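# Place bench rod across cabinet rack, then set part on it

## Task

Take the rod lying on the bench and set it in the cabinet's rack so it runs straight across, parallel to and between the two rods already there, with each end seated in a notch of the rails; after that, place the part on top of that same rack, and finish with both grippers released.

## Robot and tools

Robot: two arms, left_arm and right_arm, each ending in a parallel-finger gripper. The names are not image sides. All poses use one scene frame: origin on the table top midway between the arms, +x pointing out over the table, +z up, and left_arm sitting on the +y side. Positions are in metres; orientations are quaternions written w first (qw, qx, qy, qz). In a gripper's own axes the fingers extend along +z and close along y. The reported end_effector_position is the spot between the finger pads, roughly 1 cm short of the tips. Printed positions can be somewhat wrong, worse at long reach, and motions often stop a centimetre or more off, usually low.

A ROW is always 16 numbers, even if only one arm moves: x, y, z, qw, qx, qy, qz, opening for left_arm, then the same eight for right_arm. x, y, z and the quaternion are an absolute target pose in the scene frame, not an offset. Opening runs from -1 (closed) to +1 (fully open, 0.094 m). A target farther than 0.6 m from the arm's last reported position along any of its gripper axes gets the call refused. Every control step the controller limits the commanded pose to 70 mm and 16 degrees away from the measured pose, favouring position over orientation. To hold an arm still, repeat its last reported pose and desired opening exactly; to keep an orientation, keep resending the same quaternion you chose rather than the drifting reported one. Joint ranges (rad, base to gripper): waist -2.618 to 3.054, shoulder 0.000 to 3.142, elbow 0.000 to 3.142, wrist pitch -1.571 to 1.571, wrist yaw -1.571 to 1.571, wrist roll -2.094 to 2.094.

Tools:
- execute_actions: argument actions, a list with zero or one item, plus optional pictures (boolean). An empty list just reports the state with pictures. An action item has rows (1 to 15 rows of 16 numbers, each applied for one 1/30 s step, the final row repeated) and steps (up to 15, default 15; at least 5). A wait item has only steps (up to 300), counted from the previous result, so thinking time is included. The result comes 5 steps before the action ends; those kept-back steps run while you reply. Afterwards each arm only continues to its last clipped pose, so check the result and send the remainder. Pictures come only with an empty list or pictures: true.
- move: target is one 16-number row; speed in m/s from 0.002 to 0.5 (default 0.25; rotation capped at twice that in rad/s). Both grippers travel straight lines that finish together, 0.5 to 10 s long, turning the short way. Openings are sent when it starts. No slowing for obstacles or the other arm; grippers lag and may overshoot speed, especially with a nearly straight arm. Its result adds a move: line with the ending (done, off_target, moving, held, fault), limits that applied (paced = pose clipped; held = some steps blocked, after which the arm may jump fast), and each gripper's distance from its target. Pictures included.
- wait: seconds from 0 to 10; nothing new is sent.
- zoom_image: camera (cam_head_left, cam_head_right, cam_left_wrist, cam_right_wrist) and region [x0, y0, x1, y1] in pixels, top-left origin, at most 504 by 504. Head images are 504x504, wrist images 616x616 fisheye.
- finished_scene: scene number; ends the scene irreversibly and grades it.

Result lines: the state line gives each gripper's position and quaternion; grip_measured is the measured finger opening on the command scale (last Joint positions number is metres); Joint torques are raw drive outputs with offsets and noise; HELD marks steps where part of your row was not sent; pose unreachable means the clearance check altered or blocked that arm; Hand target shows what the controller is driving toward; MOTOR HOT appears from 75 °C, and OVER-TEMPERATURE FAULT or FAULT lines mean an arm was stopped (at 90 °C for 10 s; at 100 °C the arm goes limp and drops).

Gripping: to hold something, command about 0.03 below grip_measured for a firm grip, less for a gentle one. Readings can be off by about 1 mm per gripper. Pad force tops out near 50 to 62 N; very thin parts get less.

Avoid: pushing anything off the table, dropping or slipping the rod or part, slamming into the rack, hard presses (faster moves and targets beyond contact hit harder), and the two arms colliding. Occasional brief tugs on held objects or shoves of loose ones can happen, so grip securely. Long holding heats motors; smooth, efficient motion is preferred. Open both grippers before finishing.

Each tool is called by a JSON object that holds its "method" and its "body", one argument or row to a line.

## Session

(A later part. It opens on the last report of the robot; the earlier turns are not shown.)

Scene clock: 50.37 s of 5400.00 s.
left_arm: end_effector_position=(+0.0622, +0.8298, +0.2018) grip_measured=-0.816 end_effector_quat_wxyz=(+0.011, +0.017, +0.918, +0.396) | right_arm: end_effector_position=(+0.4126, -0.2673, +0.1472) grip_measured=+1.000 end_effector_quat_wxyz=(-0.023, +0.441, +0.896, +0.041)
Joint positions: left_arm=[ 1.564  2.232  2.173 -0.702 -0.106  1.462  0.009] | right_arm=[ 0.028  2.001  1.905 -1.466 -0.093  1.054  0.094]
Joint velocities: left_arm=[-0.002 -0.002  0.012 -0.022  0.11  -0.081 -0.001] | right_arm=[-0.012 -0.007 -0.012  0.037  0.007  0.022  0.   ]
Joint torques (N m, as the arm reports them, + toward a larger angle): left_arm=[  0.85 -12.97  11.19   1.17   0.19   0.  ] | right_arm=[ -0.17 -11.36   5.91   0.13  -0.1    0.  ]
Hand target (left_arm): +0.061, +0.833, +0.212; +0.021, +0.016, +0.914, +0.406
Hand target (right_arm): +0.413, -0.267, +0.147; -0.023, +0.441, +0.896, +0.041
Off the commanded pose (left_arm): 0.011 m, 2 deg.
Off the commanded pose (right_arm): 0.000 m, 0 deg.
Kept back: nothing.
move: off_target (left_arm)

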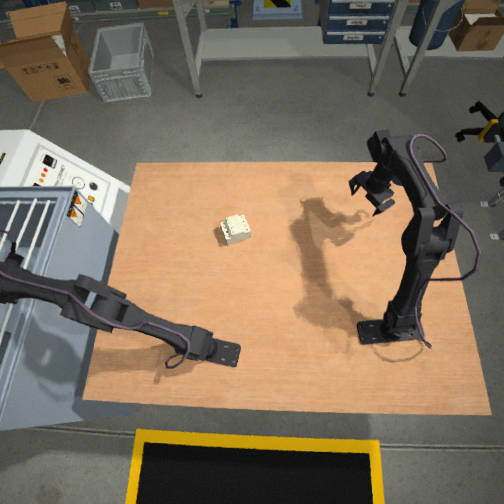

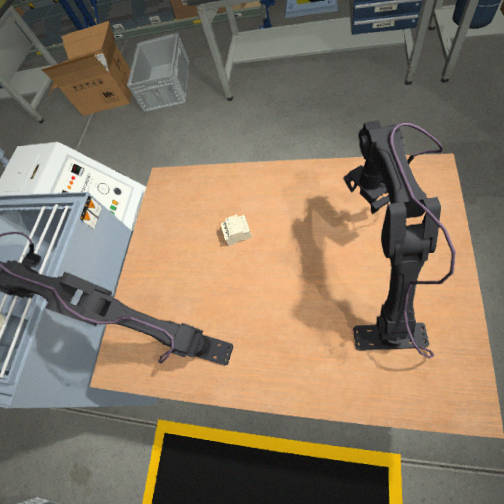

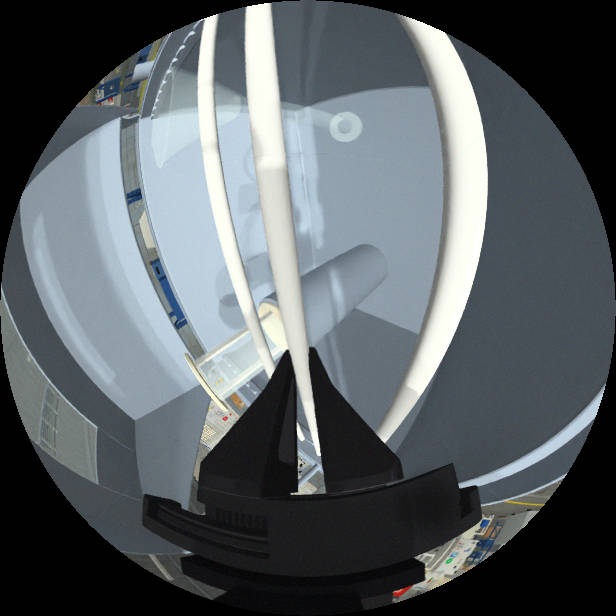

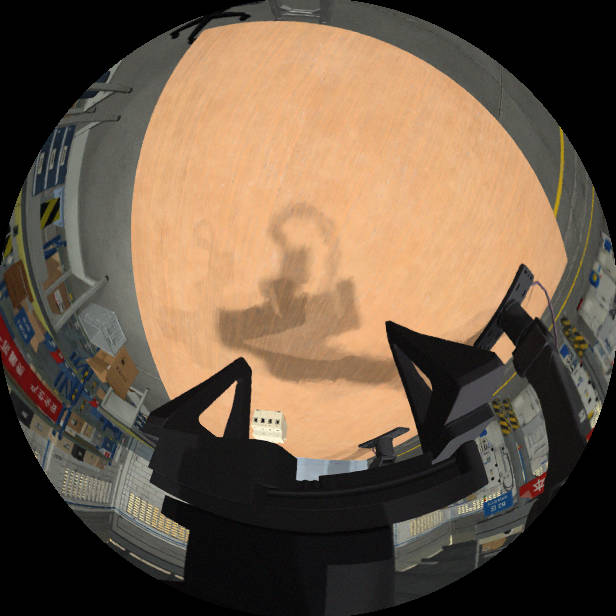

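{"method": "move", "body": {
  "target": [0.059,0.830,0.208,0.02,0.003,0.915,0.402,-0.855,0.4126,-0.2673,0.1472,-0.023,0.441,0.896,0.041,1],
  "speed": 0.01
}}

{"method": "zoom_image", "body": {
  "camera": "cam_head_right",
  "region": [10,185,90,265]
}}

{"method": "zoom_image", "body": {
  "camera": "cam_head_left",
  "region": [0,170,90,260]
}}

{"method": "zoom_image", "body": {
  "camera": "cam_left_wrist",
  "region": [250,380,370,500]
}}

{"method": "zoom_image", "body": {
  "camera": "cam_head_right",
  "region": [0,280,60,390]
}}

Scene clock: 52.70 s of 5400.00 s.
left_arm: end_effector_position=(+0.0619, +0.8298, +0.2020) grip_measured=-0.816 end_effector_quat_wxyz=(+0.010, +0.016, +0.918, +0.397) | right_arm: end_effector_position=(+0.4126, -0.2673, +0.1472) grip_measured=+1.000 end_effector_quat_wxyz=(-0.023, +0.441, +0.896, +0.041)
Joint positions: left_arm=[ 1.564  2.232  2.174 -0.702 -0.108  1.46   0.009] | right_arm=[ 0.028  2.001  1.905 -1.466 -0.093  1.054  0.094]
Joint velocities: left_arm=[-0.012  0.007 -0.007 -0.007 -0.022 -0.051 -0.002] | right_arm=[-0.007  0.012  0.012  0.037  0.037  0.022  0.   ]
Joint torques (N m, as the arm reports them, + toward a larger angle): left_arm=[  0.63 -14.19   8.04   1.26   0.07  -0.2 ] | right_arm=[ -0.1  -11.36   5.76   0.09  -0.14  -0.03]
Hand target (left_arm): +0.059, +0.830, +0.208; +0.020, +0.003, +0.915, +0.402
Hand target (right_arm): +0.413, -0.267, +0.147; -0.023, +0.441, +0.896, +0.041
Off the commanded pose (left_arm): 0.007 m, 2 deg.
Off the commanded pose (right_arm): 0.000 m, 0 deg.
Kept back: nothing.
move: done

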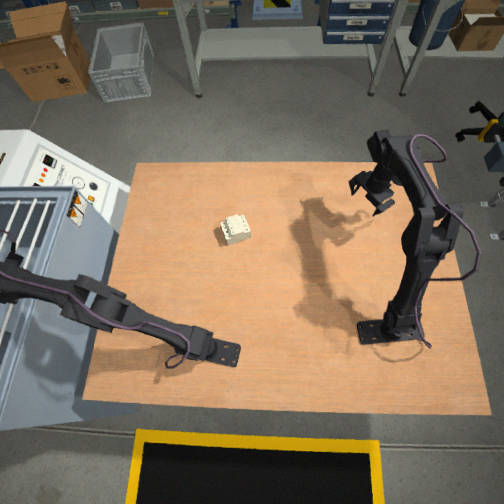

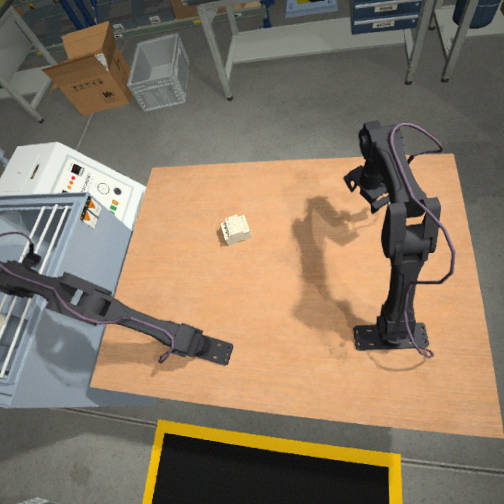

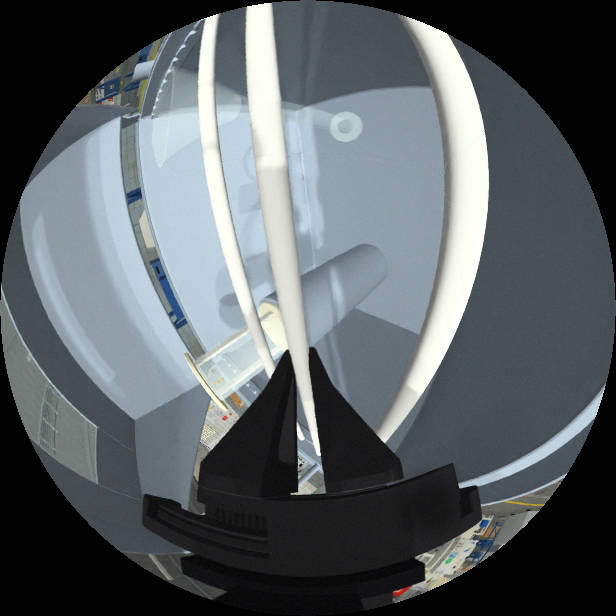

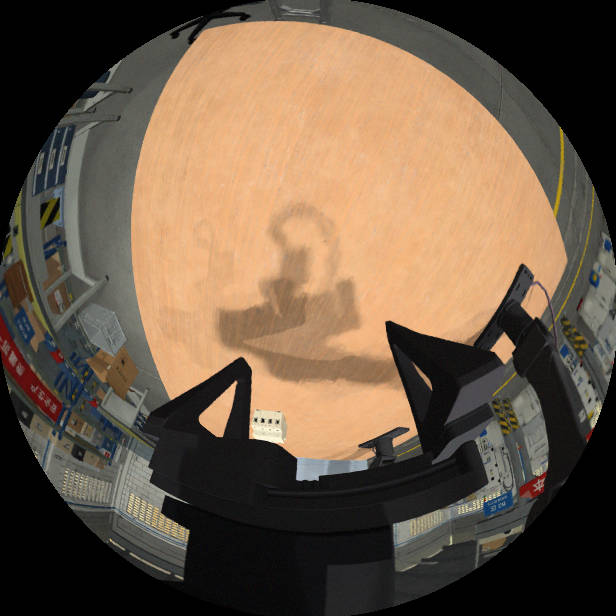

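Region (10, 185, 90, 265) of cam_head_right's 504x504 image, scaled by 6.300, with more detail than that image has.

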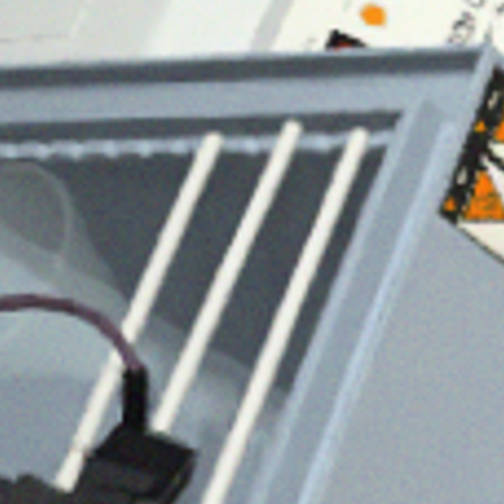

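Region (0, 170, 90, 260) of cam_head_left's 504x504 image, scaled by 5.600, with more detail than that image has.

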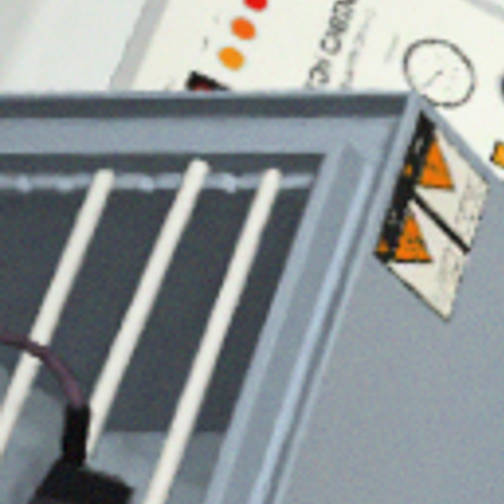

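Region (250, 380, 370, 500) of cam_left_wrist's 616x616 image, scaled by 4.200, with more detail than that image has.

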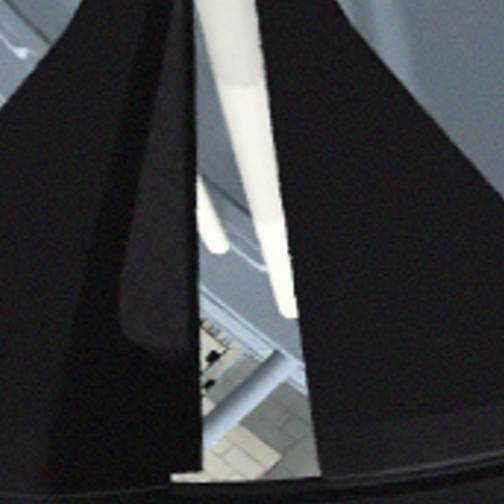

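Region (0, 280, 60, 390) of cam_head_right's 504x504 image, scaled by 4.582, with more detail than that image has; it fills the left 275 columns of this view, and the rest is white.

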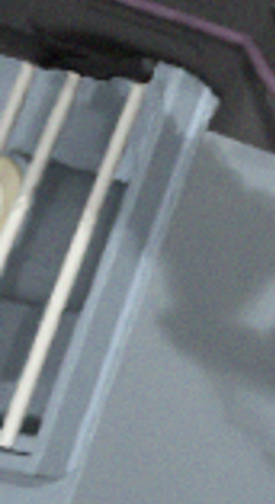

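{"method": "move", "body": {
  "target": [0.059,0.826,0.210,0.004,0.0,0.915,0.402,-0.855,0.4126,-0.2673,0.1472,-0.023,0.441,0.896,0.041,1],
  "speed": 0.01
}}

{"method": "zoom_image", "body": {
  "camera": "cam_head_right",
  "region": [10,185,90,265]
}}

{"method": "zoom_image", "body": {
  "camera": "cam_head_left",
  "region": [0,170,90,260]
}}

{"method": "zoom_image", "body": {
  "camera": "cam_left_wrist",
  "region": [250,380,370,500]
}}

{"method": "zoom_image", "body": {
  "camera": "cam_head_right",
  "region": [0,280,60,390]
}}

Scene clock: 55.00 s of 5400.00 s.
left_arm: end_effector_position=(+0.0587, +0.8295, +0.1997) grip_measured=-0.816 end_effector_quat_wxyz=(+0.003, +0.012, +0.919, +0.395) | right_arm: end_effector_position=(+0.4126, -0.2673, +0.1472) grip_measured=+1.000 end_effector_quat_wxyz=(-0.023, +0.441, +0.896, +0.041)
Joint positions: left_arm=[ 1.564  2.232  2.168 -0.701 -0.125  1.458  0.009] | right_arm=[ 0.028  2.001  1.905 -1.466 -0.093  1.054  0.094]
Joint velocities: left_arm=[-0.007  0.007 -0.002  0.007 -0.037  0.007 -0.001] | right_arm=[ 0.002 -0.017  0.002 -0.007 -0.007 -0.066  0.   ]
Joint torques (N m, as the arm reports them, + toward a larger angle): left_arm=[ -0.3  -15.16   7.68   1.19  -0.14  -0.2 ] | right_arm=[ -0.12 -11.45   5.86   0.1   -0.09  -0.03]
Hand target (left_arm): +0.059, +0.826, +0.210; +0.004, +0.000, +0.916, +0.402
Hand target (right_arm): +0.413, -0.267, +0.147; -0.023, +0.441, +0.896, +0.041
Off the commanded pose (left_arm): 0.011 m, 2 deg.
Off the commanded pose (right_arm): 0.000 m, 0 deg.
Kept back: nothing.
move: off_target (left_arm)

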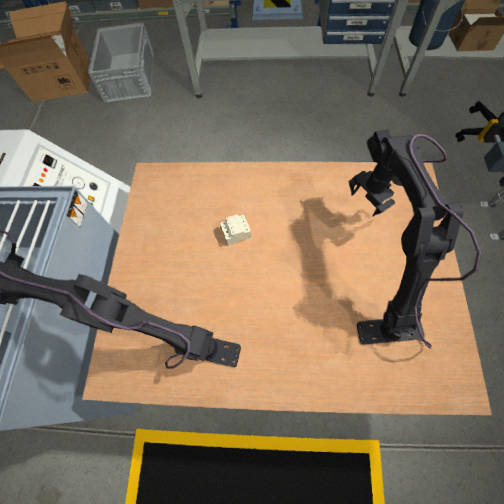

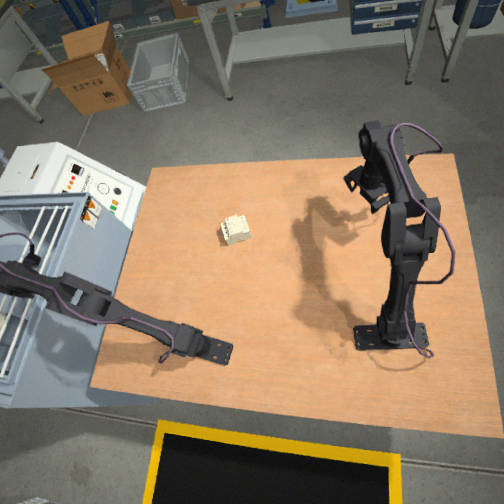

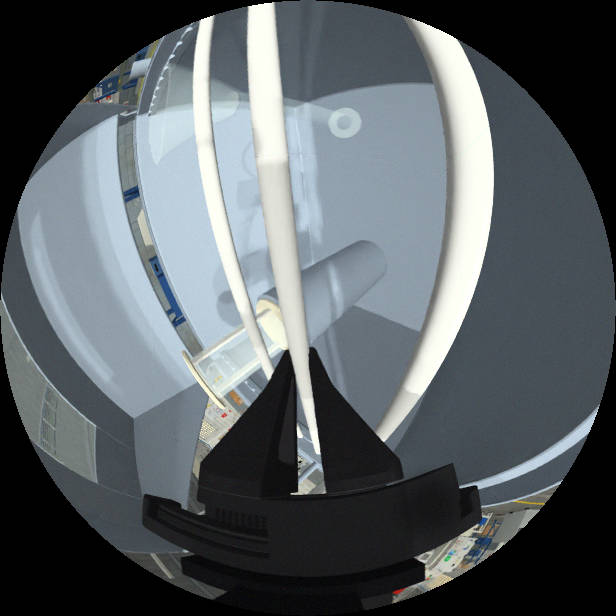

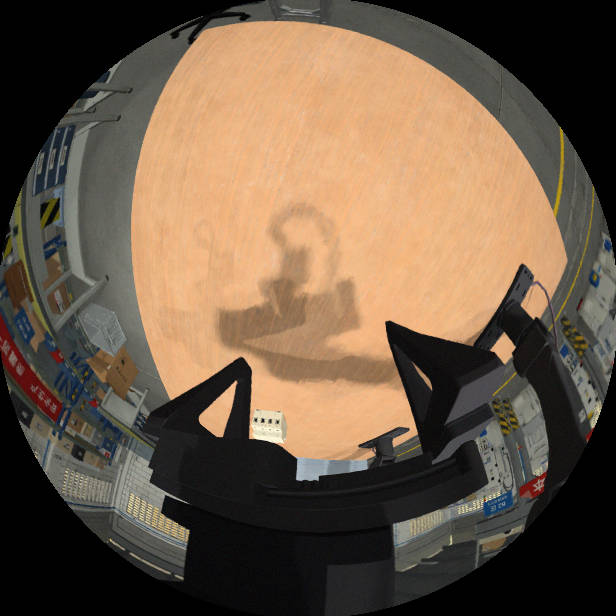

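Region (10, 185, 90, 265) of cam_head_right's 504x504 image, scaled by 6.300, with more detail than that image has.

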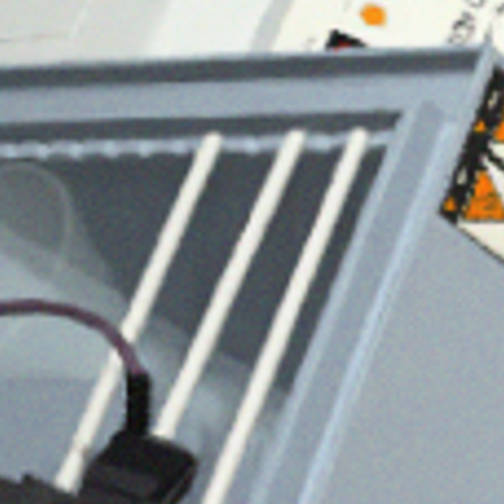

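Region (0, 170, 90, 260) of cam_head_left's 504x504 image, scaled by 5.600, with more detail than that image has.

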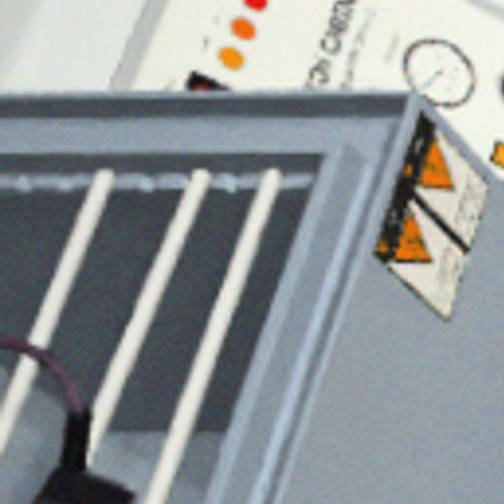

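Region (250, 380, 370, 500) of cam_left_wrist's 616x616 image, scaled by 4.200, with more detail than that image has.

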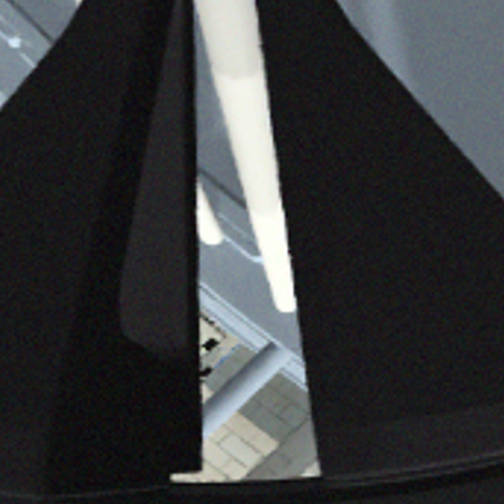

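Region (0, 280, 60, 390) of cam_head_right's 504x504 image, scaled by 4.582, with more detail than that image has; it fills the left 275 columns of this view, and the rest is white.

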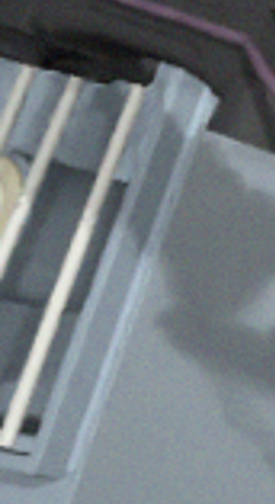

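{"method": "move", "body": {
  "target": [0.059,0.826,0.218,-0.004,-0.014,0.915,0.402,-0.855,0.4126,-0.2673,0.1472,-0.023,0.441,0.896,0.041,1],
  "speed": 0.015
}}

{"method": "zoom_image", "body": {
  "camera": "cam_head_right",
  "region": [10,185,90,265]
}}

{"method": "zoom_image", "body": {
  "camera": "cam_head_left",
  "region": [0,170,90,260]
}}

{"method": "zoom_image", "body": {
  "camera": "cam_left_wrist",
  "region": [250,380,370,500]
}}

{"method": "zoom_image", "body": {
  "camera": "cam_head_right",
  "region": [0,280,60,390]
}}

Scene clock: 57.40 s of 5400.00 s.
left_arm: end_effector_position=(+0.0590, +0.8260, +0.2013) grip_measured=-0.816 end_effector_quat_wxyz=(-0.002, -0.000, +0.921, +0.390) | right_arm: end_effector_position=(+0.4126, -0.2673, +0.1472) grip_measured=+1.000 end_effector_quat_wxyz=(-0.023, +0.441, +0.896, +0.041)
Joint positions: left_arm=[ 1.556  2.232  2.183 -0.731 -0.147  1.432  0.009] | right_arm=[ 0.028  2.001  1.905 -1.466 -0.093  1.054  0.094]
Joint velocities: left_arm=[-0.002 -0.012 -0.012  0.007 -0.037 -0.066  0.001] | right_arm=[-0.027 -0.007 -0.012 -0.037 -0.037 -0.007  0.   ]
Joint torques (N m, as the arm reports them, + toward a larger angle): left_arm=[ -0.44 -14.06  11.04   1.08  -0.22  -0.2 ] | right_arm=[ -0.08 -11.26   5.93   0.08  -0.14  -0.01]
Hand target (left_arm): +0.059, +0.826, +0.218; -0.004, -0.014, +0.915, +0.403
Hand target (right_arm): +0.413, -0.267, +0.147; -0.023, +0.441, +0.896, +0.041
Off the commanded pose (left_arm): 0.017 m, 2 deg.
Off the commanded pose (right_arm): 0.000 m, 0 deg.
Kept back: nothing.
move: off_target (left_arm)

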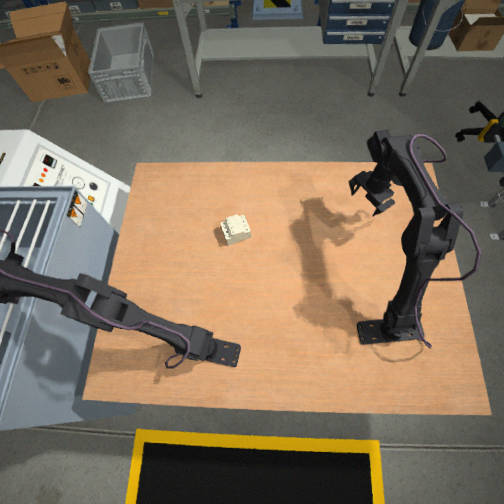

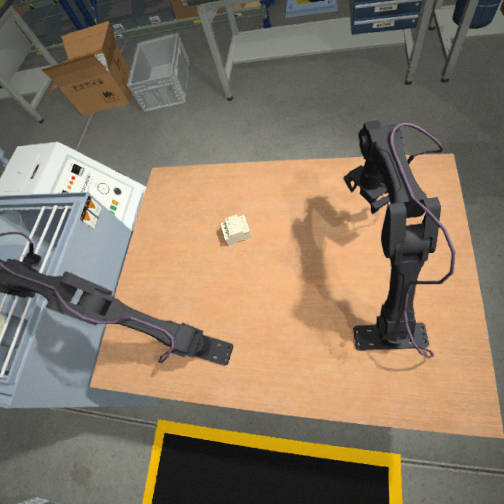

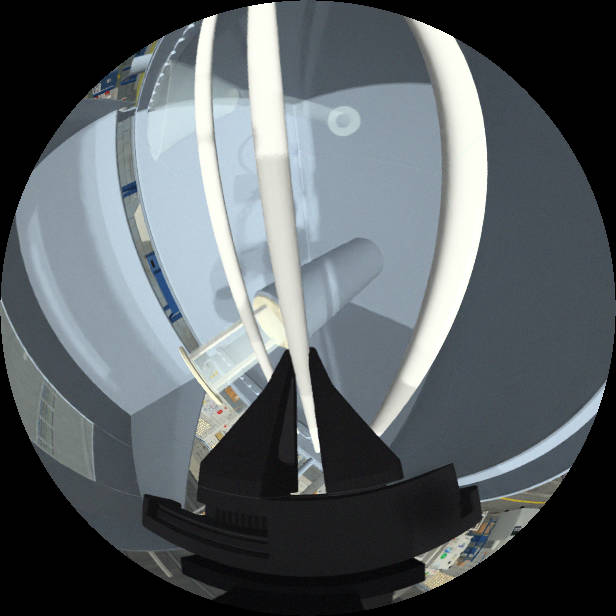

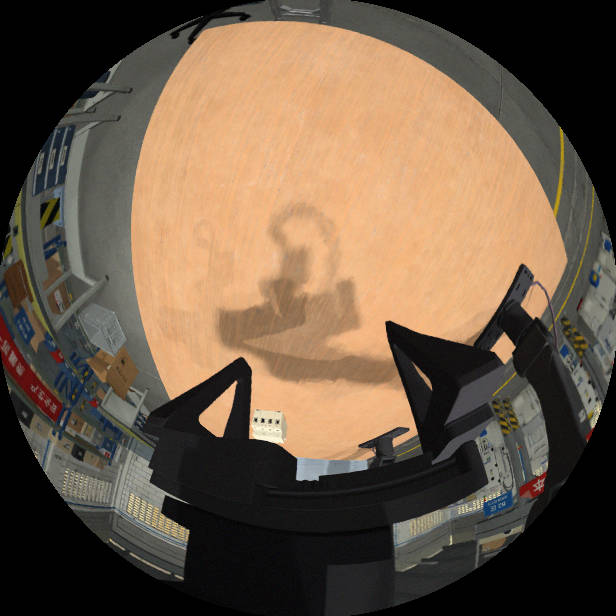

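Region (10, 185, 90, 265) of cam_head_right's 504x504 image, scaled by 6.300, with more detail than that image has.

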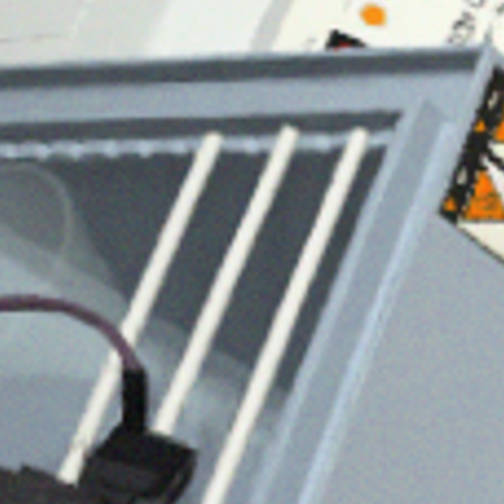

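Region (0, 170, 90, 260) of cam_head_left's 504x504 image, scaled by 5.600, with more detail than that image has.

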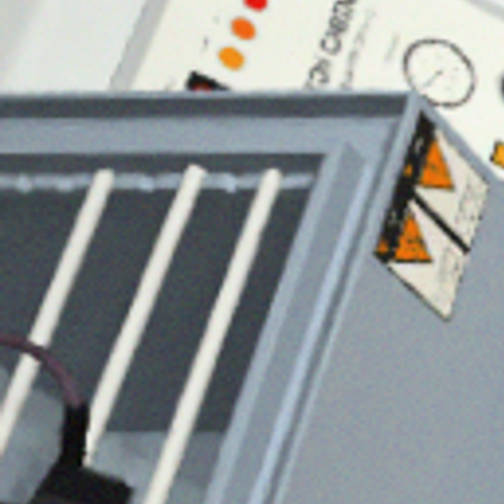

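Region (250, 380, 370, 500) of cam_left_wrist's 616x616 image, scaled by 4.200, with more detail than that image has.

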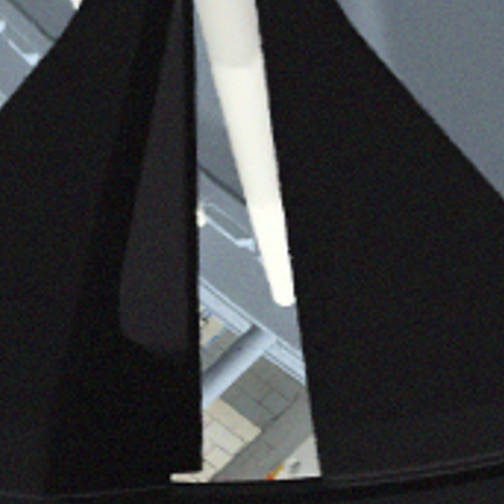

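Region (0, 280, 60, 390) of cam_head_right's 504x504 image, scaled by 4.582, with more detail than that image has; it fills the left 275 columns of this view, and the rest is white.

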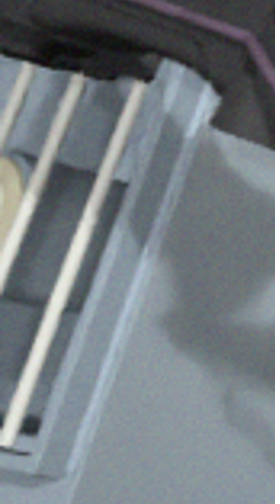

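A little more yaw.

{"method": "move", "body": {
  "target": [0.059,0.827,0.218,-0.008,-0.023,0.915,0.402,-0.855,0.4126,-0.2673,0.1472,-0.023,0.441,0.896,0.041,1],
  "speed": 0.015
}}

{"method": "zoom_image", "body": {
  "camera": "cam_head_right",
  "region": [10,185,90,265]
}}

{"method": "zoom_image", "body": {
  "camera": "cam_head_left",
  "region": [0,170,90,260]
}}

{"method": "zoom_image", "body": {
  "camera": "cam_left_wrist",
  "region": [250,380,370,500]
}}

{"method": "zoom_image", "body": {
  "camera": "cam_head_right",
  "region": [0,280,60,390]
}}

Scene clock: 59.67 s of 5400.00 s.
left_arm: end_effector_position=(+0.0590, +0.8256, +0.2067) grip_measured=-0.816 end_effector_quat_wxyz=(-0.003, -0.011, +0.920, +0.393) | right_arm: end_effector_position=(+0.4126, -0.2673, +0.1472) grip_measured=+1.000 end_effector_quat_wxyz=(-0.023, +0.441, +0.896, +0.041)
Joint positions: left_arm=[ 1.552  2.232  2.201 -0.745 -0.161  1.41   0.009] | right_arm=[ 0.028  2.001  1.905 -1.466 -0.093  1.054  0.094]
Joint velocities: left_arm=[-0.012  0.007  0.007 -0.051 -0.022 -0.007 -0.001] | right_arm=[-0.007 -0.012 -0.007 -0.007  0.037 -0.022  0.   ]
Joint torques (N m, as the arm reports them, + toward a larger angle): left_arm=[ -0.36 -13.14  11.13   1.08  -0.27  -0.16] | right_arm=[ -0.22 -11.22   6.01   0.07  -0.1   -0.03]
Hand target (left_arm): +0.059, +0.827, +0.218; -0.008, -0.023, +0.915, +0.403
Hand target (right_arm): +0.413, -0.267, +0.147; -0.023, +0.441, +0.896, +0.041
Off the commanded pose (left_arm): 0.011 m, 2 deg.
Off the commanded pose (right_arm): 0.000 m, 0 deg.
Kept back: nothing.
move: off_target (left_arm)

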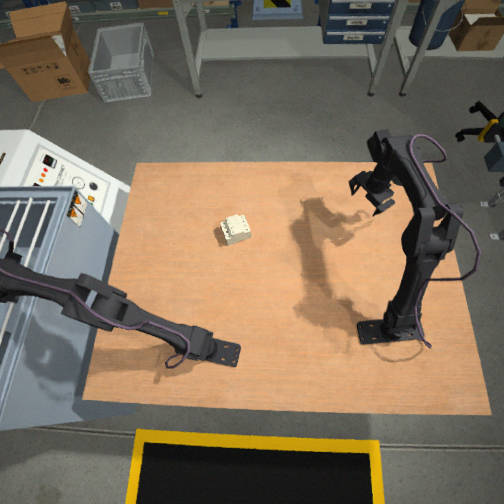

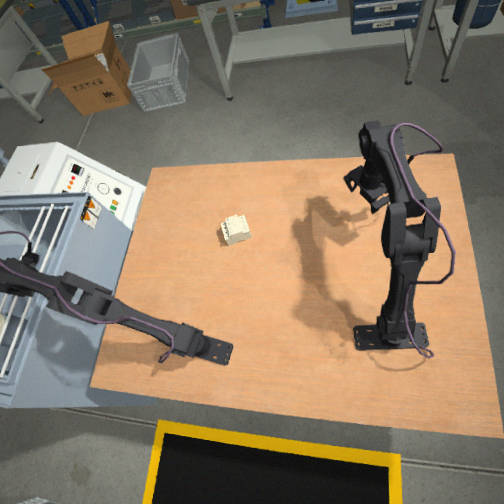

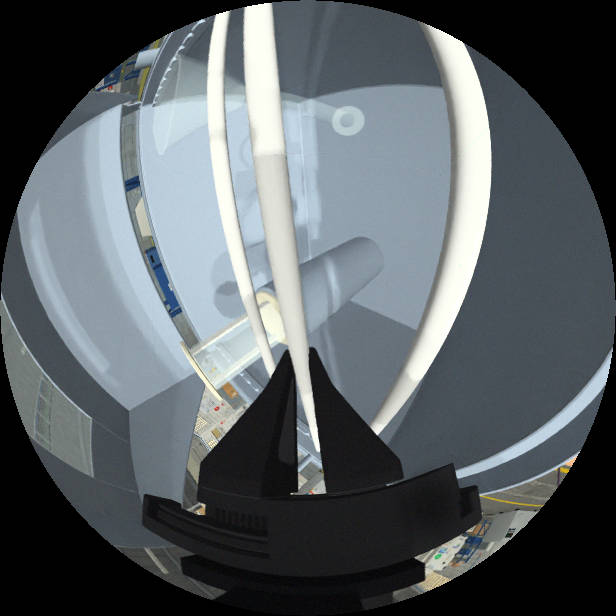

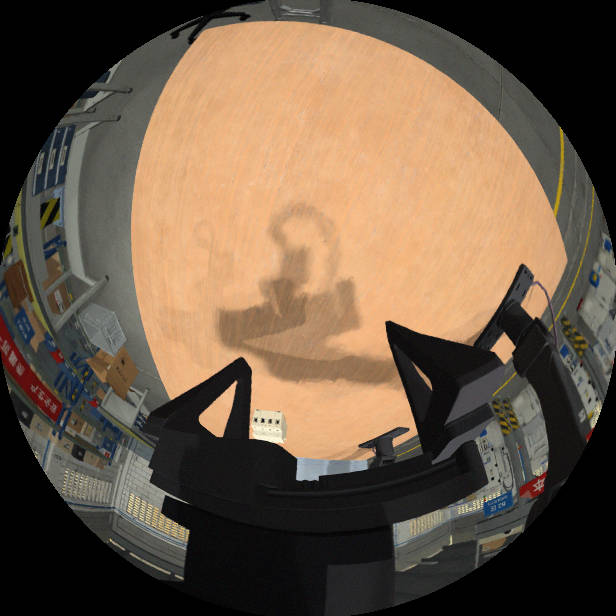

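Region (10, 185, 90, 265) of cam_head_right's 504x504 image, scaled by 6.300, with more detail than that image has.

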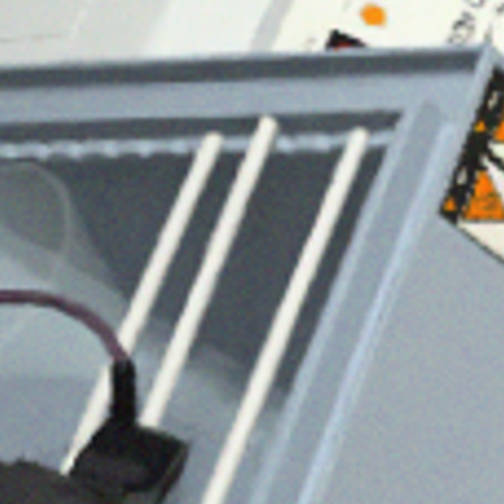

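Region (0, 170, 90, 260) of cam_head_left's 504x504 image, scaled by 5.600, with more detail than that image has.

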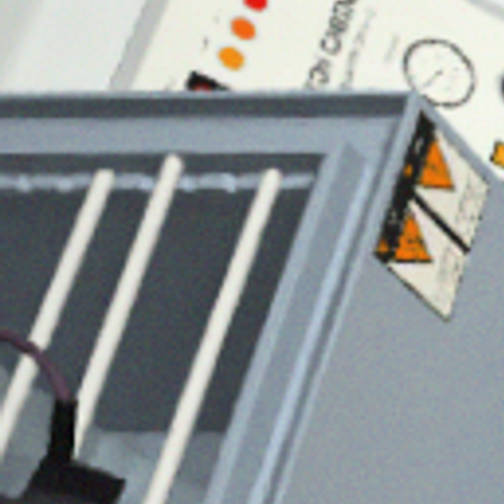

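Region (250, 380, 370, 500) of cam_left_wrist's 616x616 image, scaled by 4.200, with more detail than that image has.

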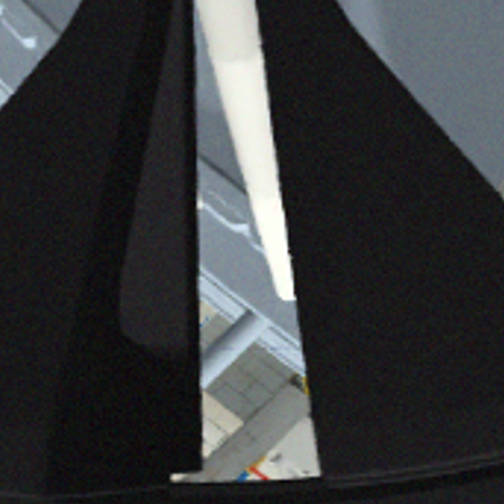

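Region (0, 280, 60, 390) of cam_head_right's 504x504 image, scaled by 4.582, with more detail than that image has; it fills the left 275 columns of this view, and the rest is white.

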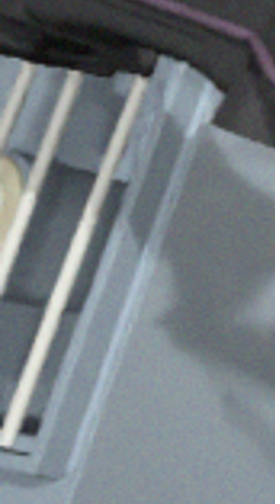

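{"method": "move", "body": {
  "target": [0.059,0.825,0.199,-0.010,-0.012,0.921,0.389,-0.855,0.4126,-0.2673,0.1472,-0.023,0.441,0.896,0.041,1],
  "speed": 0.01
}}

{"method": "zoom_image", "body": {
  "camera": "cam_head_right",
  "region": [10,185,90,265]
}}

{"method": "zoom_image", "body": {
  "camera": "cam_head_left",
  "region": [0,170,90,260]
}}

{"method": "zoom_image", "body": {
  "camera": "cam_left_wrist",
  "region": [250,380,370,500]
}}

{"method": "zoom_image", "body": {
  "camera": "cam_head_right",
  "region": [0,280,60,390]
}}

Scene clock: 60.87 s of 5400.00 s.
left_arm: end_effector_position=(+0.0588, +0.8236, +0.2003) grip_measured=-0.816 end_effector_quat_wxyz=(-0.006, -0.008, +0.923, +0.385) | right_arm: end_effector_position=(+0.4126, -0.2673, +0.1472) grip_measured=+1.000 end_effector_quat_wxyz=(-0.023, +0.441, +0.896, +0.041)
Joint positions: left_arm=[ 1.551  2.232  2.186 -0.746 -0.161  1.416  0.009] | right_arm=[ 0.028  2.001  1.905 -1.466 -0.093  1.054  0.094]
Joint velocities: left_arm=[-0.007 -0.002 -0.027 -0.037 -0.081 -0.022  0.001] | right_arm=[-0.017 -0.027 -0.002 -0.066 -0.037 -0.007  0.   ]
Joint torques (N m, as the arm reports them, + toward a larger angle): left_arm=[ -0.2  -12.93   7.67   1.28  -0.18  -0.05] | right_arm=[ -0.07 -11.32   5.78   0.11  -0.1    0.01]
Hand target (left_arm): +0.059, +0.825, +0.199; -0.010, -0.012, +0.921, +0.389
Hand target (right_arm): +0.413, -0.267, +0.147; -0.023, +0.441, +0.896, +0.041
Off the commanded pose (left_arm): 0.002 m, 1 deg.
Off the commanded pose (right_arm): 0.000 m, 0 deg.
Kept back: nothing.
move: done

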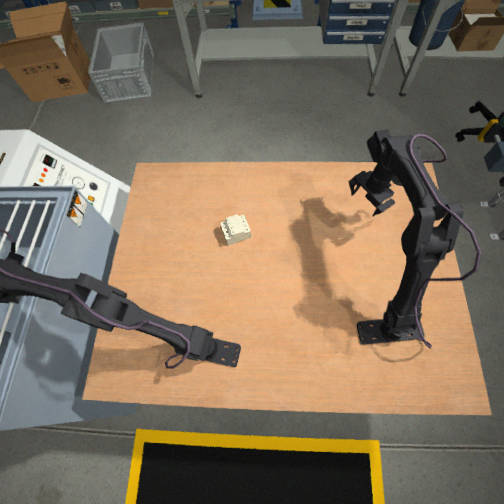

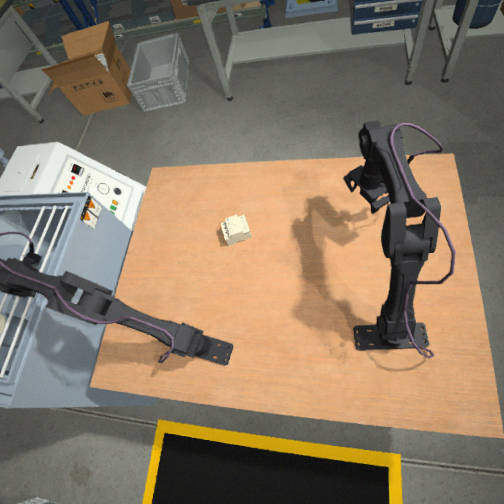

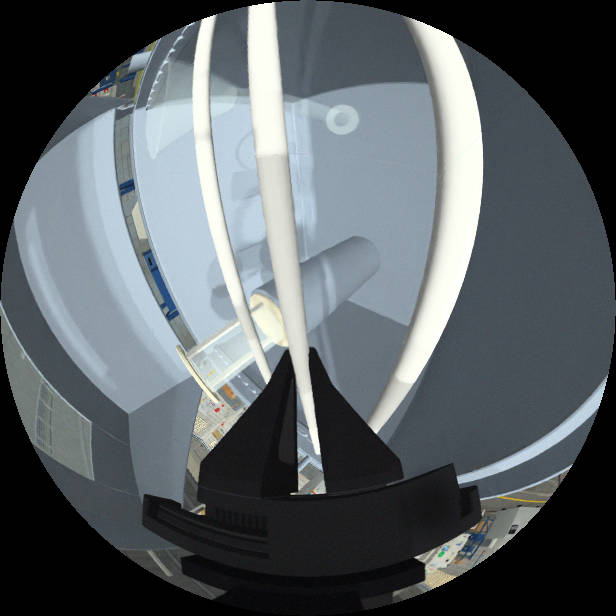

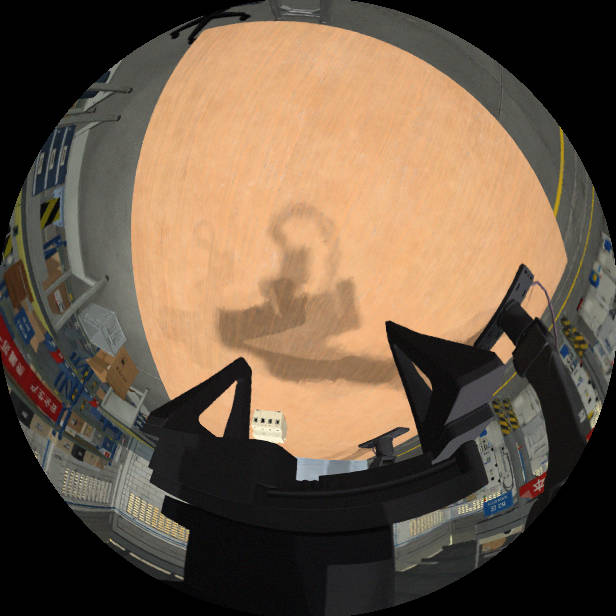

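Region (10, 185, 90, 265) of cam_head_right's 504x504 image, scaled by 6.300, with more detail than that image has.

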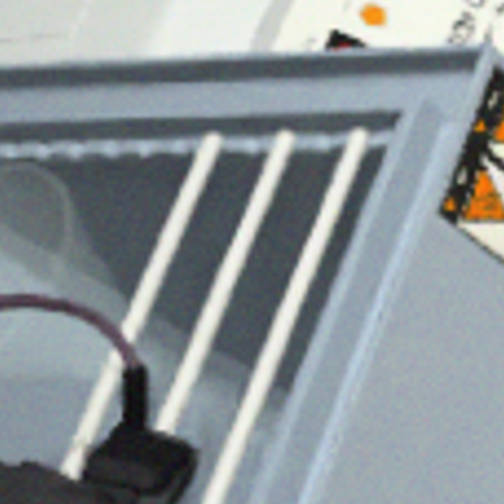

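Region (0, 170, 90, 260) of cam_head_left's 504x504 image, scaled by 5.600, with more detail than that image has.

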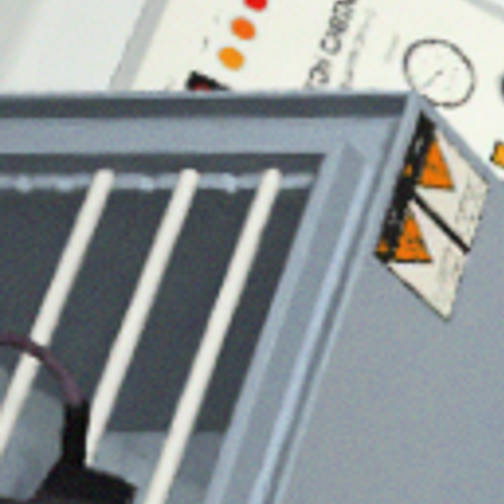

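Region (250, 380, 370, 500) of cam_left_wrist's 616x616 image, scaled by 4.200, with more detail than that image has.

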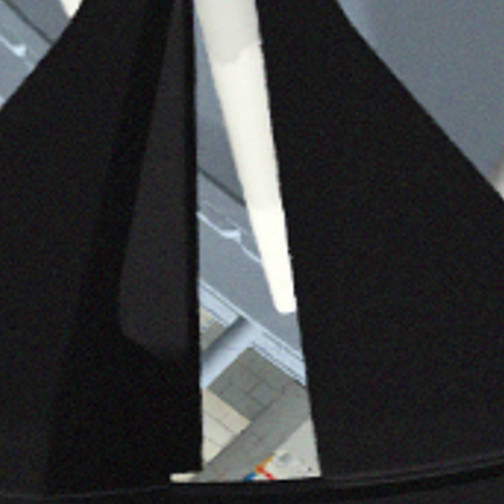

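Region (0, 280, 60, 390) of cam_head_right's 504x504 image, scaled by 4.582, with more detail than that image has; it fills the left 275 columns of this view, and the rest is white.

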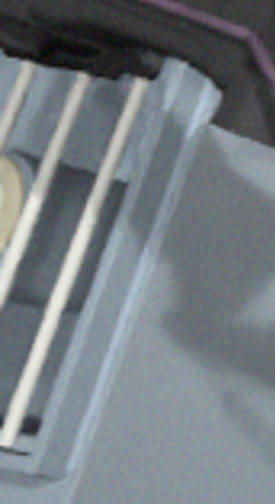

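{"method": "move", "body": {
  "target": [0.059,0.825,0.199,-0.010,-0.012,0.921,0.389,-0.6,0.4126,-0.2673,0.1472,-0.023,0.441,0.896,0.041,1],
  "speed": 0.01
}}

{"method": "zoom_image", "body": {
  "camera": "cam_left_wrist",
  "region": [250,380,370,500]
}}

{"method": "zoom_image", "body": {
  "camera": "cam_head_right",
  "region": [0,280,60,390]
}}

Scene clock: 62.03 s of 5400.00 s.
left_arm: end_effector_position=(+0.0570, +0.8237, +0.2006) grip_measured=-0.602 end_effector_quat_wxyz=(-0.010, -0.009, +0.922, +0.386) | right_arm: end_effector_position=(+0.4126, -0.2673, +0.1472) grip_measured=+1.000 end_effector_quat_wxyz=(-0.023, +0.441, +0.896, +0.041)
Joint positions: left_arm=[ 1.551  2.232  2.186 -0.746 -0.171  1.416  0.019] | right_arm=[ 0.028  2.001  1.905 -1.466 -0.093  1.054  0.094]
Joint velocities: left_arm=[ 0.002 -0.002 -0.002  0.022 -0.022 -0.081 -0.   ] | right_arm=[ 0.002 -0.007  0.017  0.037 -0.037 -0.066  0.   ]
Joint torques (N m, as the arm reports them, + toward a larger angle): left_arm=[ -0.22 -12.95   7.66   1.28  -0.08  -0.05] | right_arm=[ -0.23 -11.32   5.75   0.15  -0.1    0.02]
Hand target (left_arm): +0.059, +0.825, +0.199; -0.010, -0.012, +0.921, +0.389
Hand target (right_arm): +0.413, -0.267, +0.147; -0.023, +0.441, +0.896, +0.041
Off the commanded pose (left_arm): 0.003 m, 0 deg.
Off the commanded pose (right_arm): 0.000 m, 0 deg.
Kept back: nothing.
move: done

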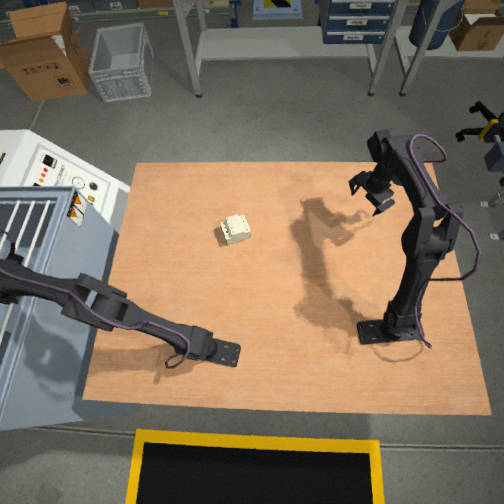

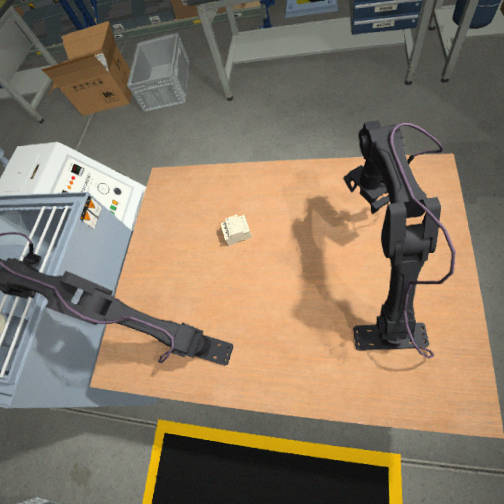

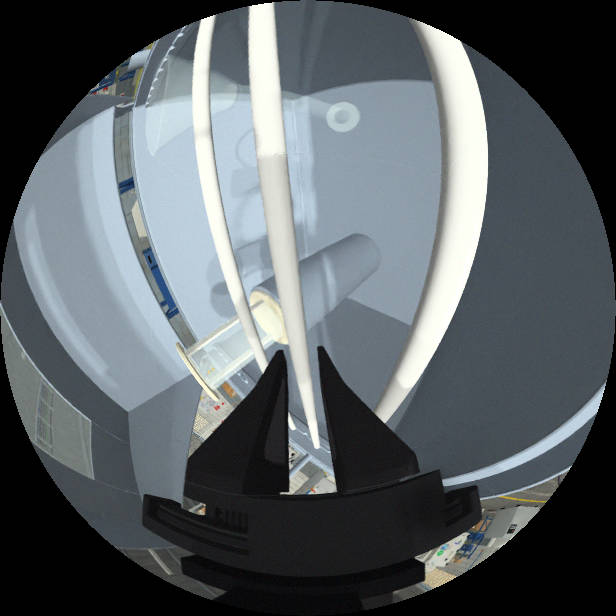

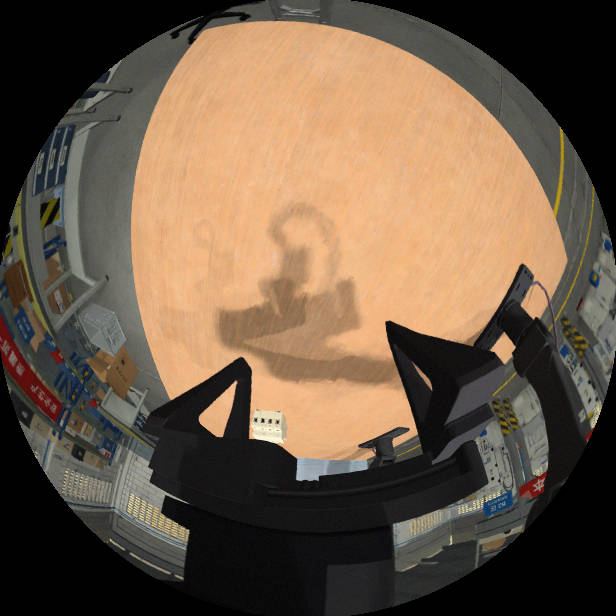

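Region (250, 380, 370, 500) of cam_left_wrist's 616x616 image, scaled by 4.200, with more detail than that image has.

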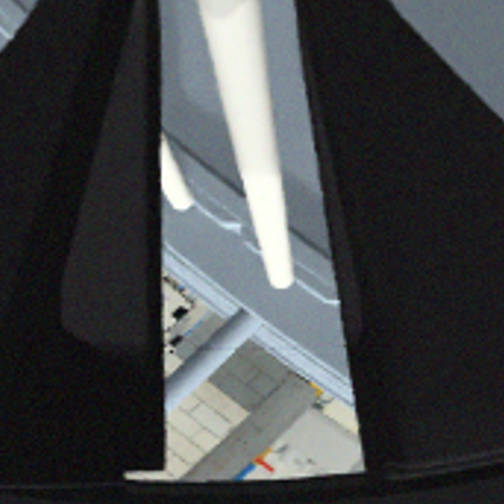

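Region (0, 280, 60, 390) of cam_head_right's 504x504 image, scaled by 4.582, with more detail than that image has; it fills the left 275 columns of this view, and the rest is white.

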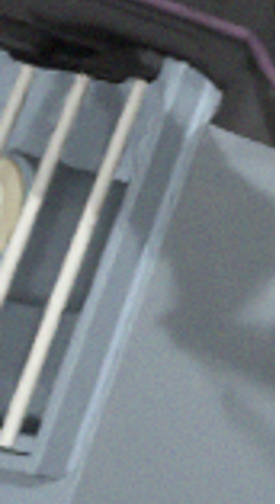

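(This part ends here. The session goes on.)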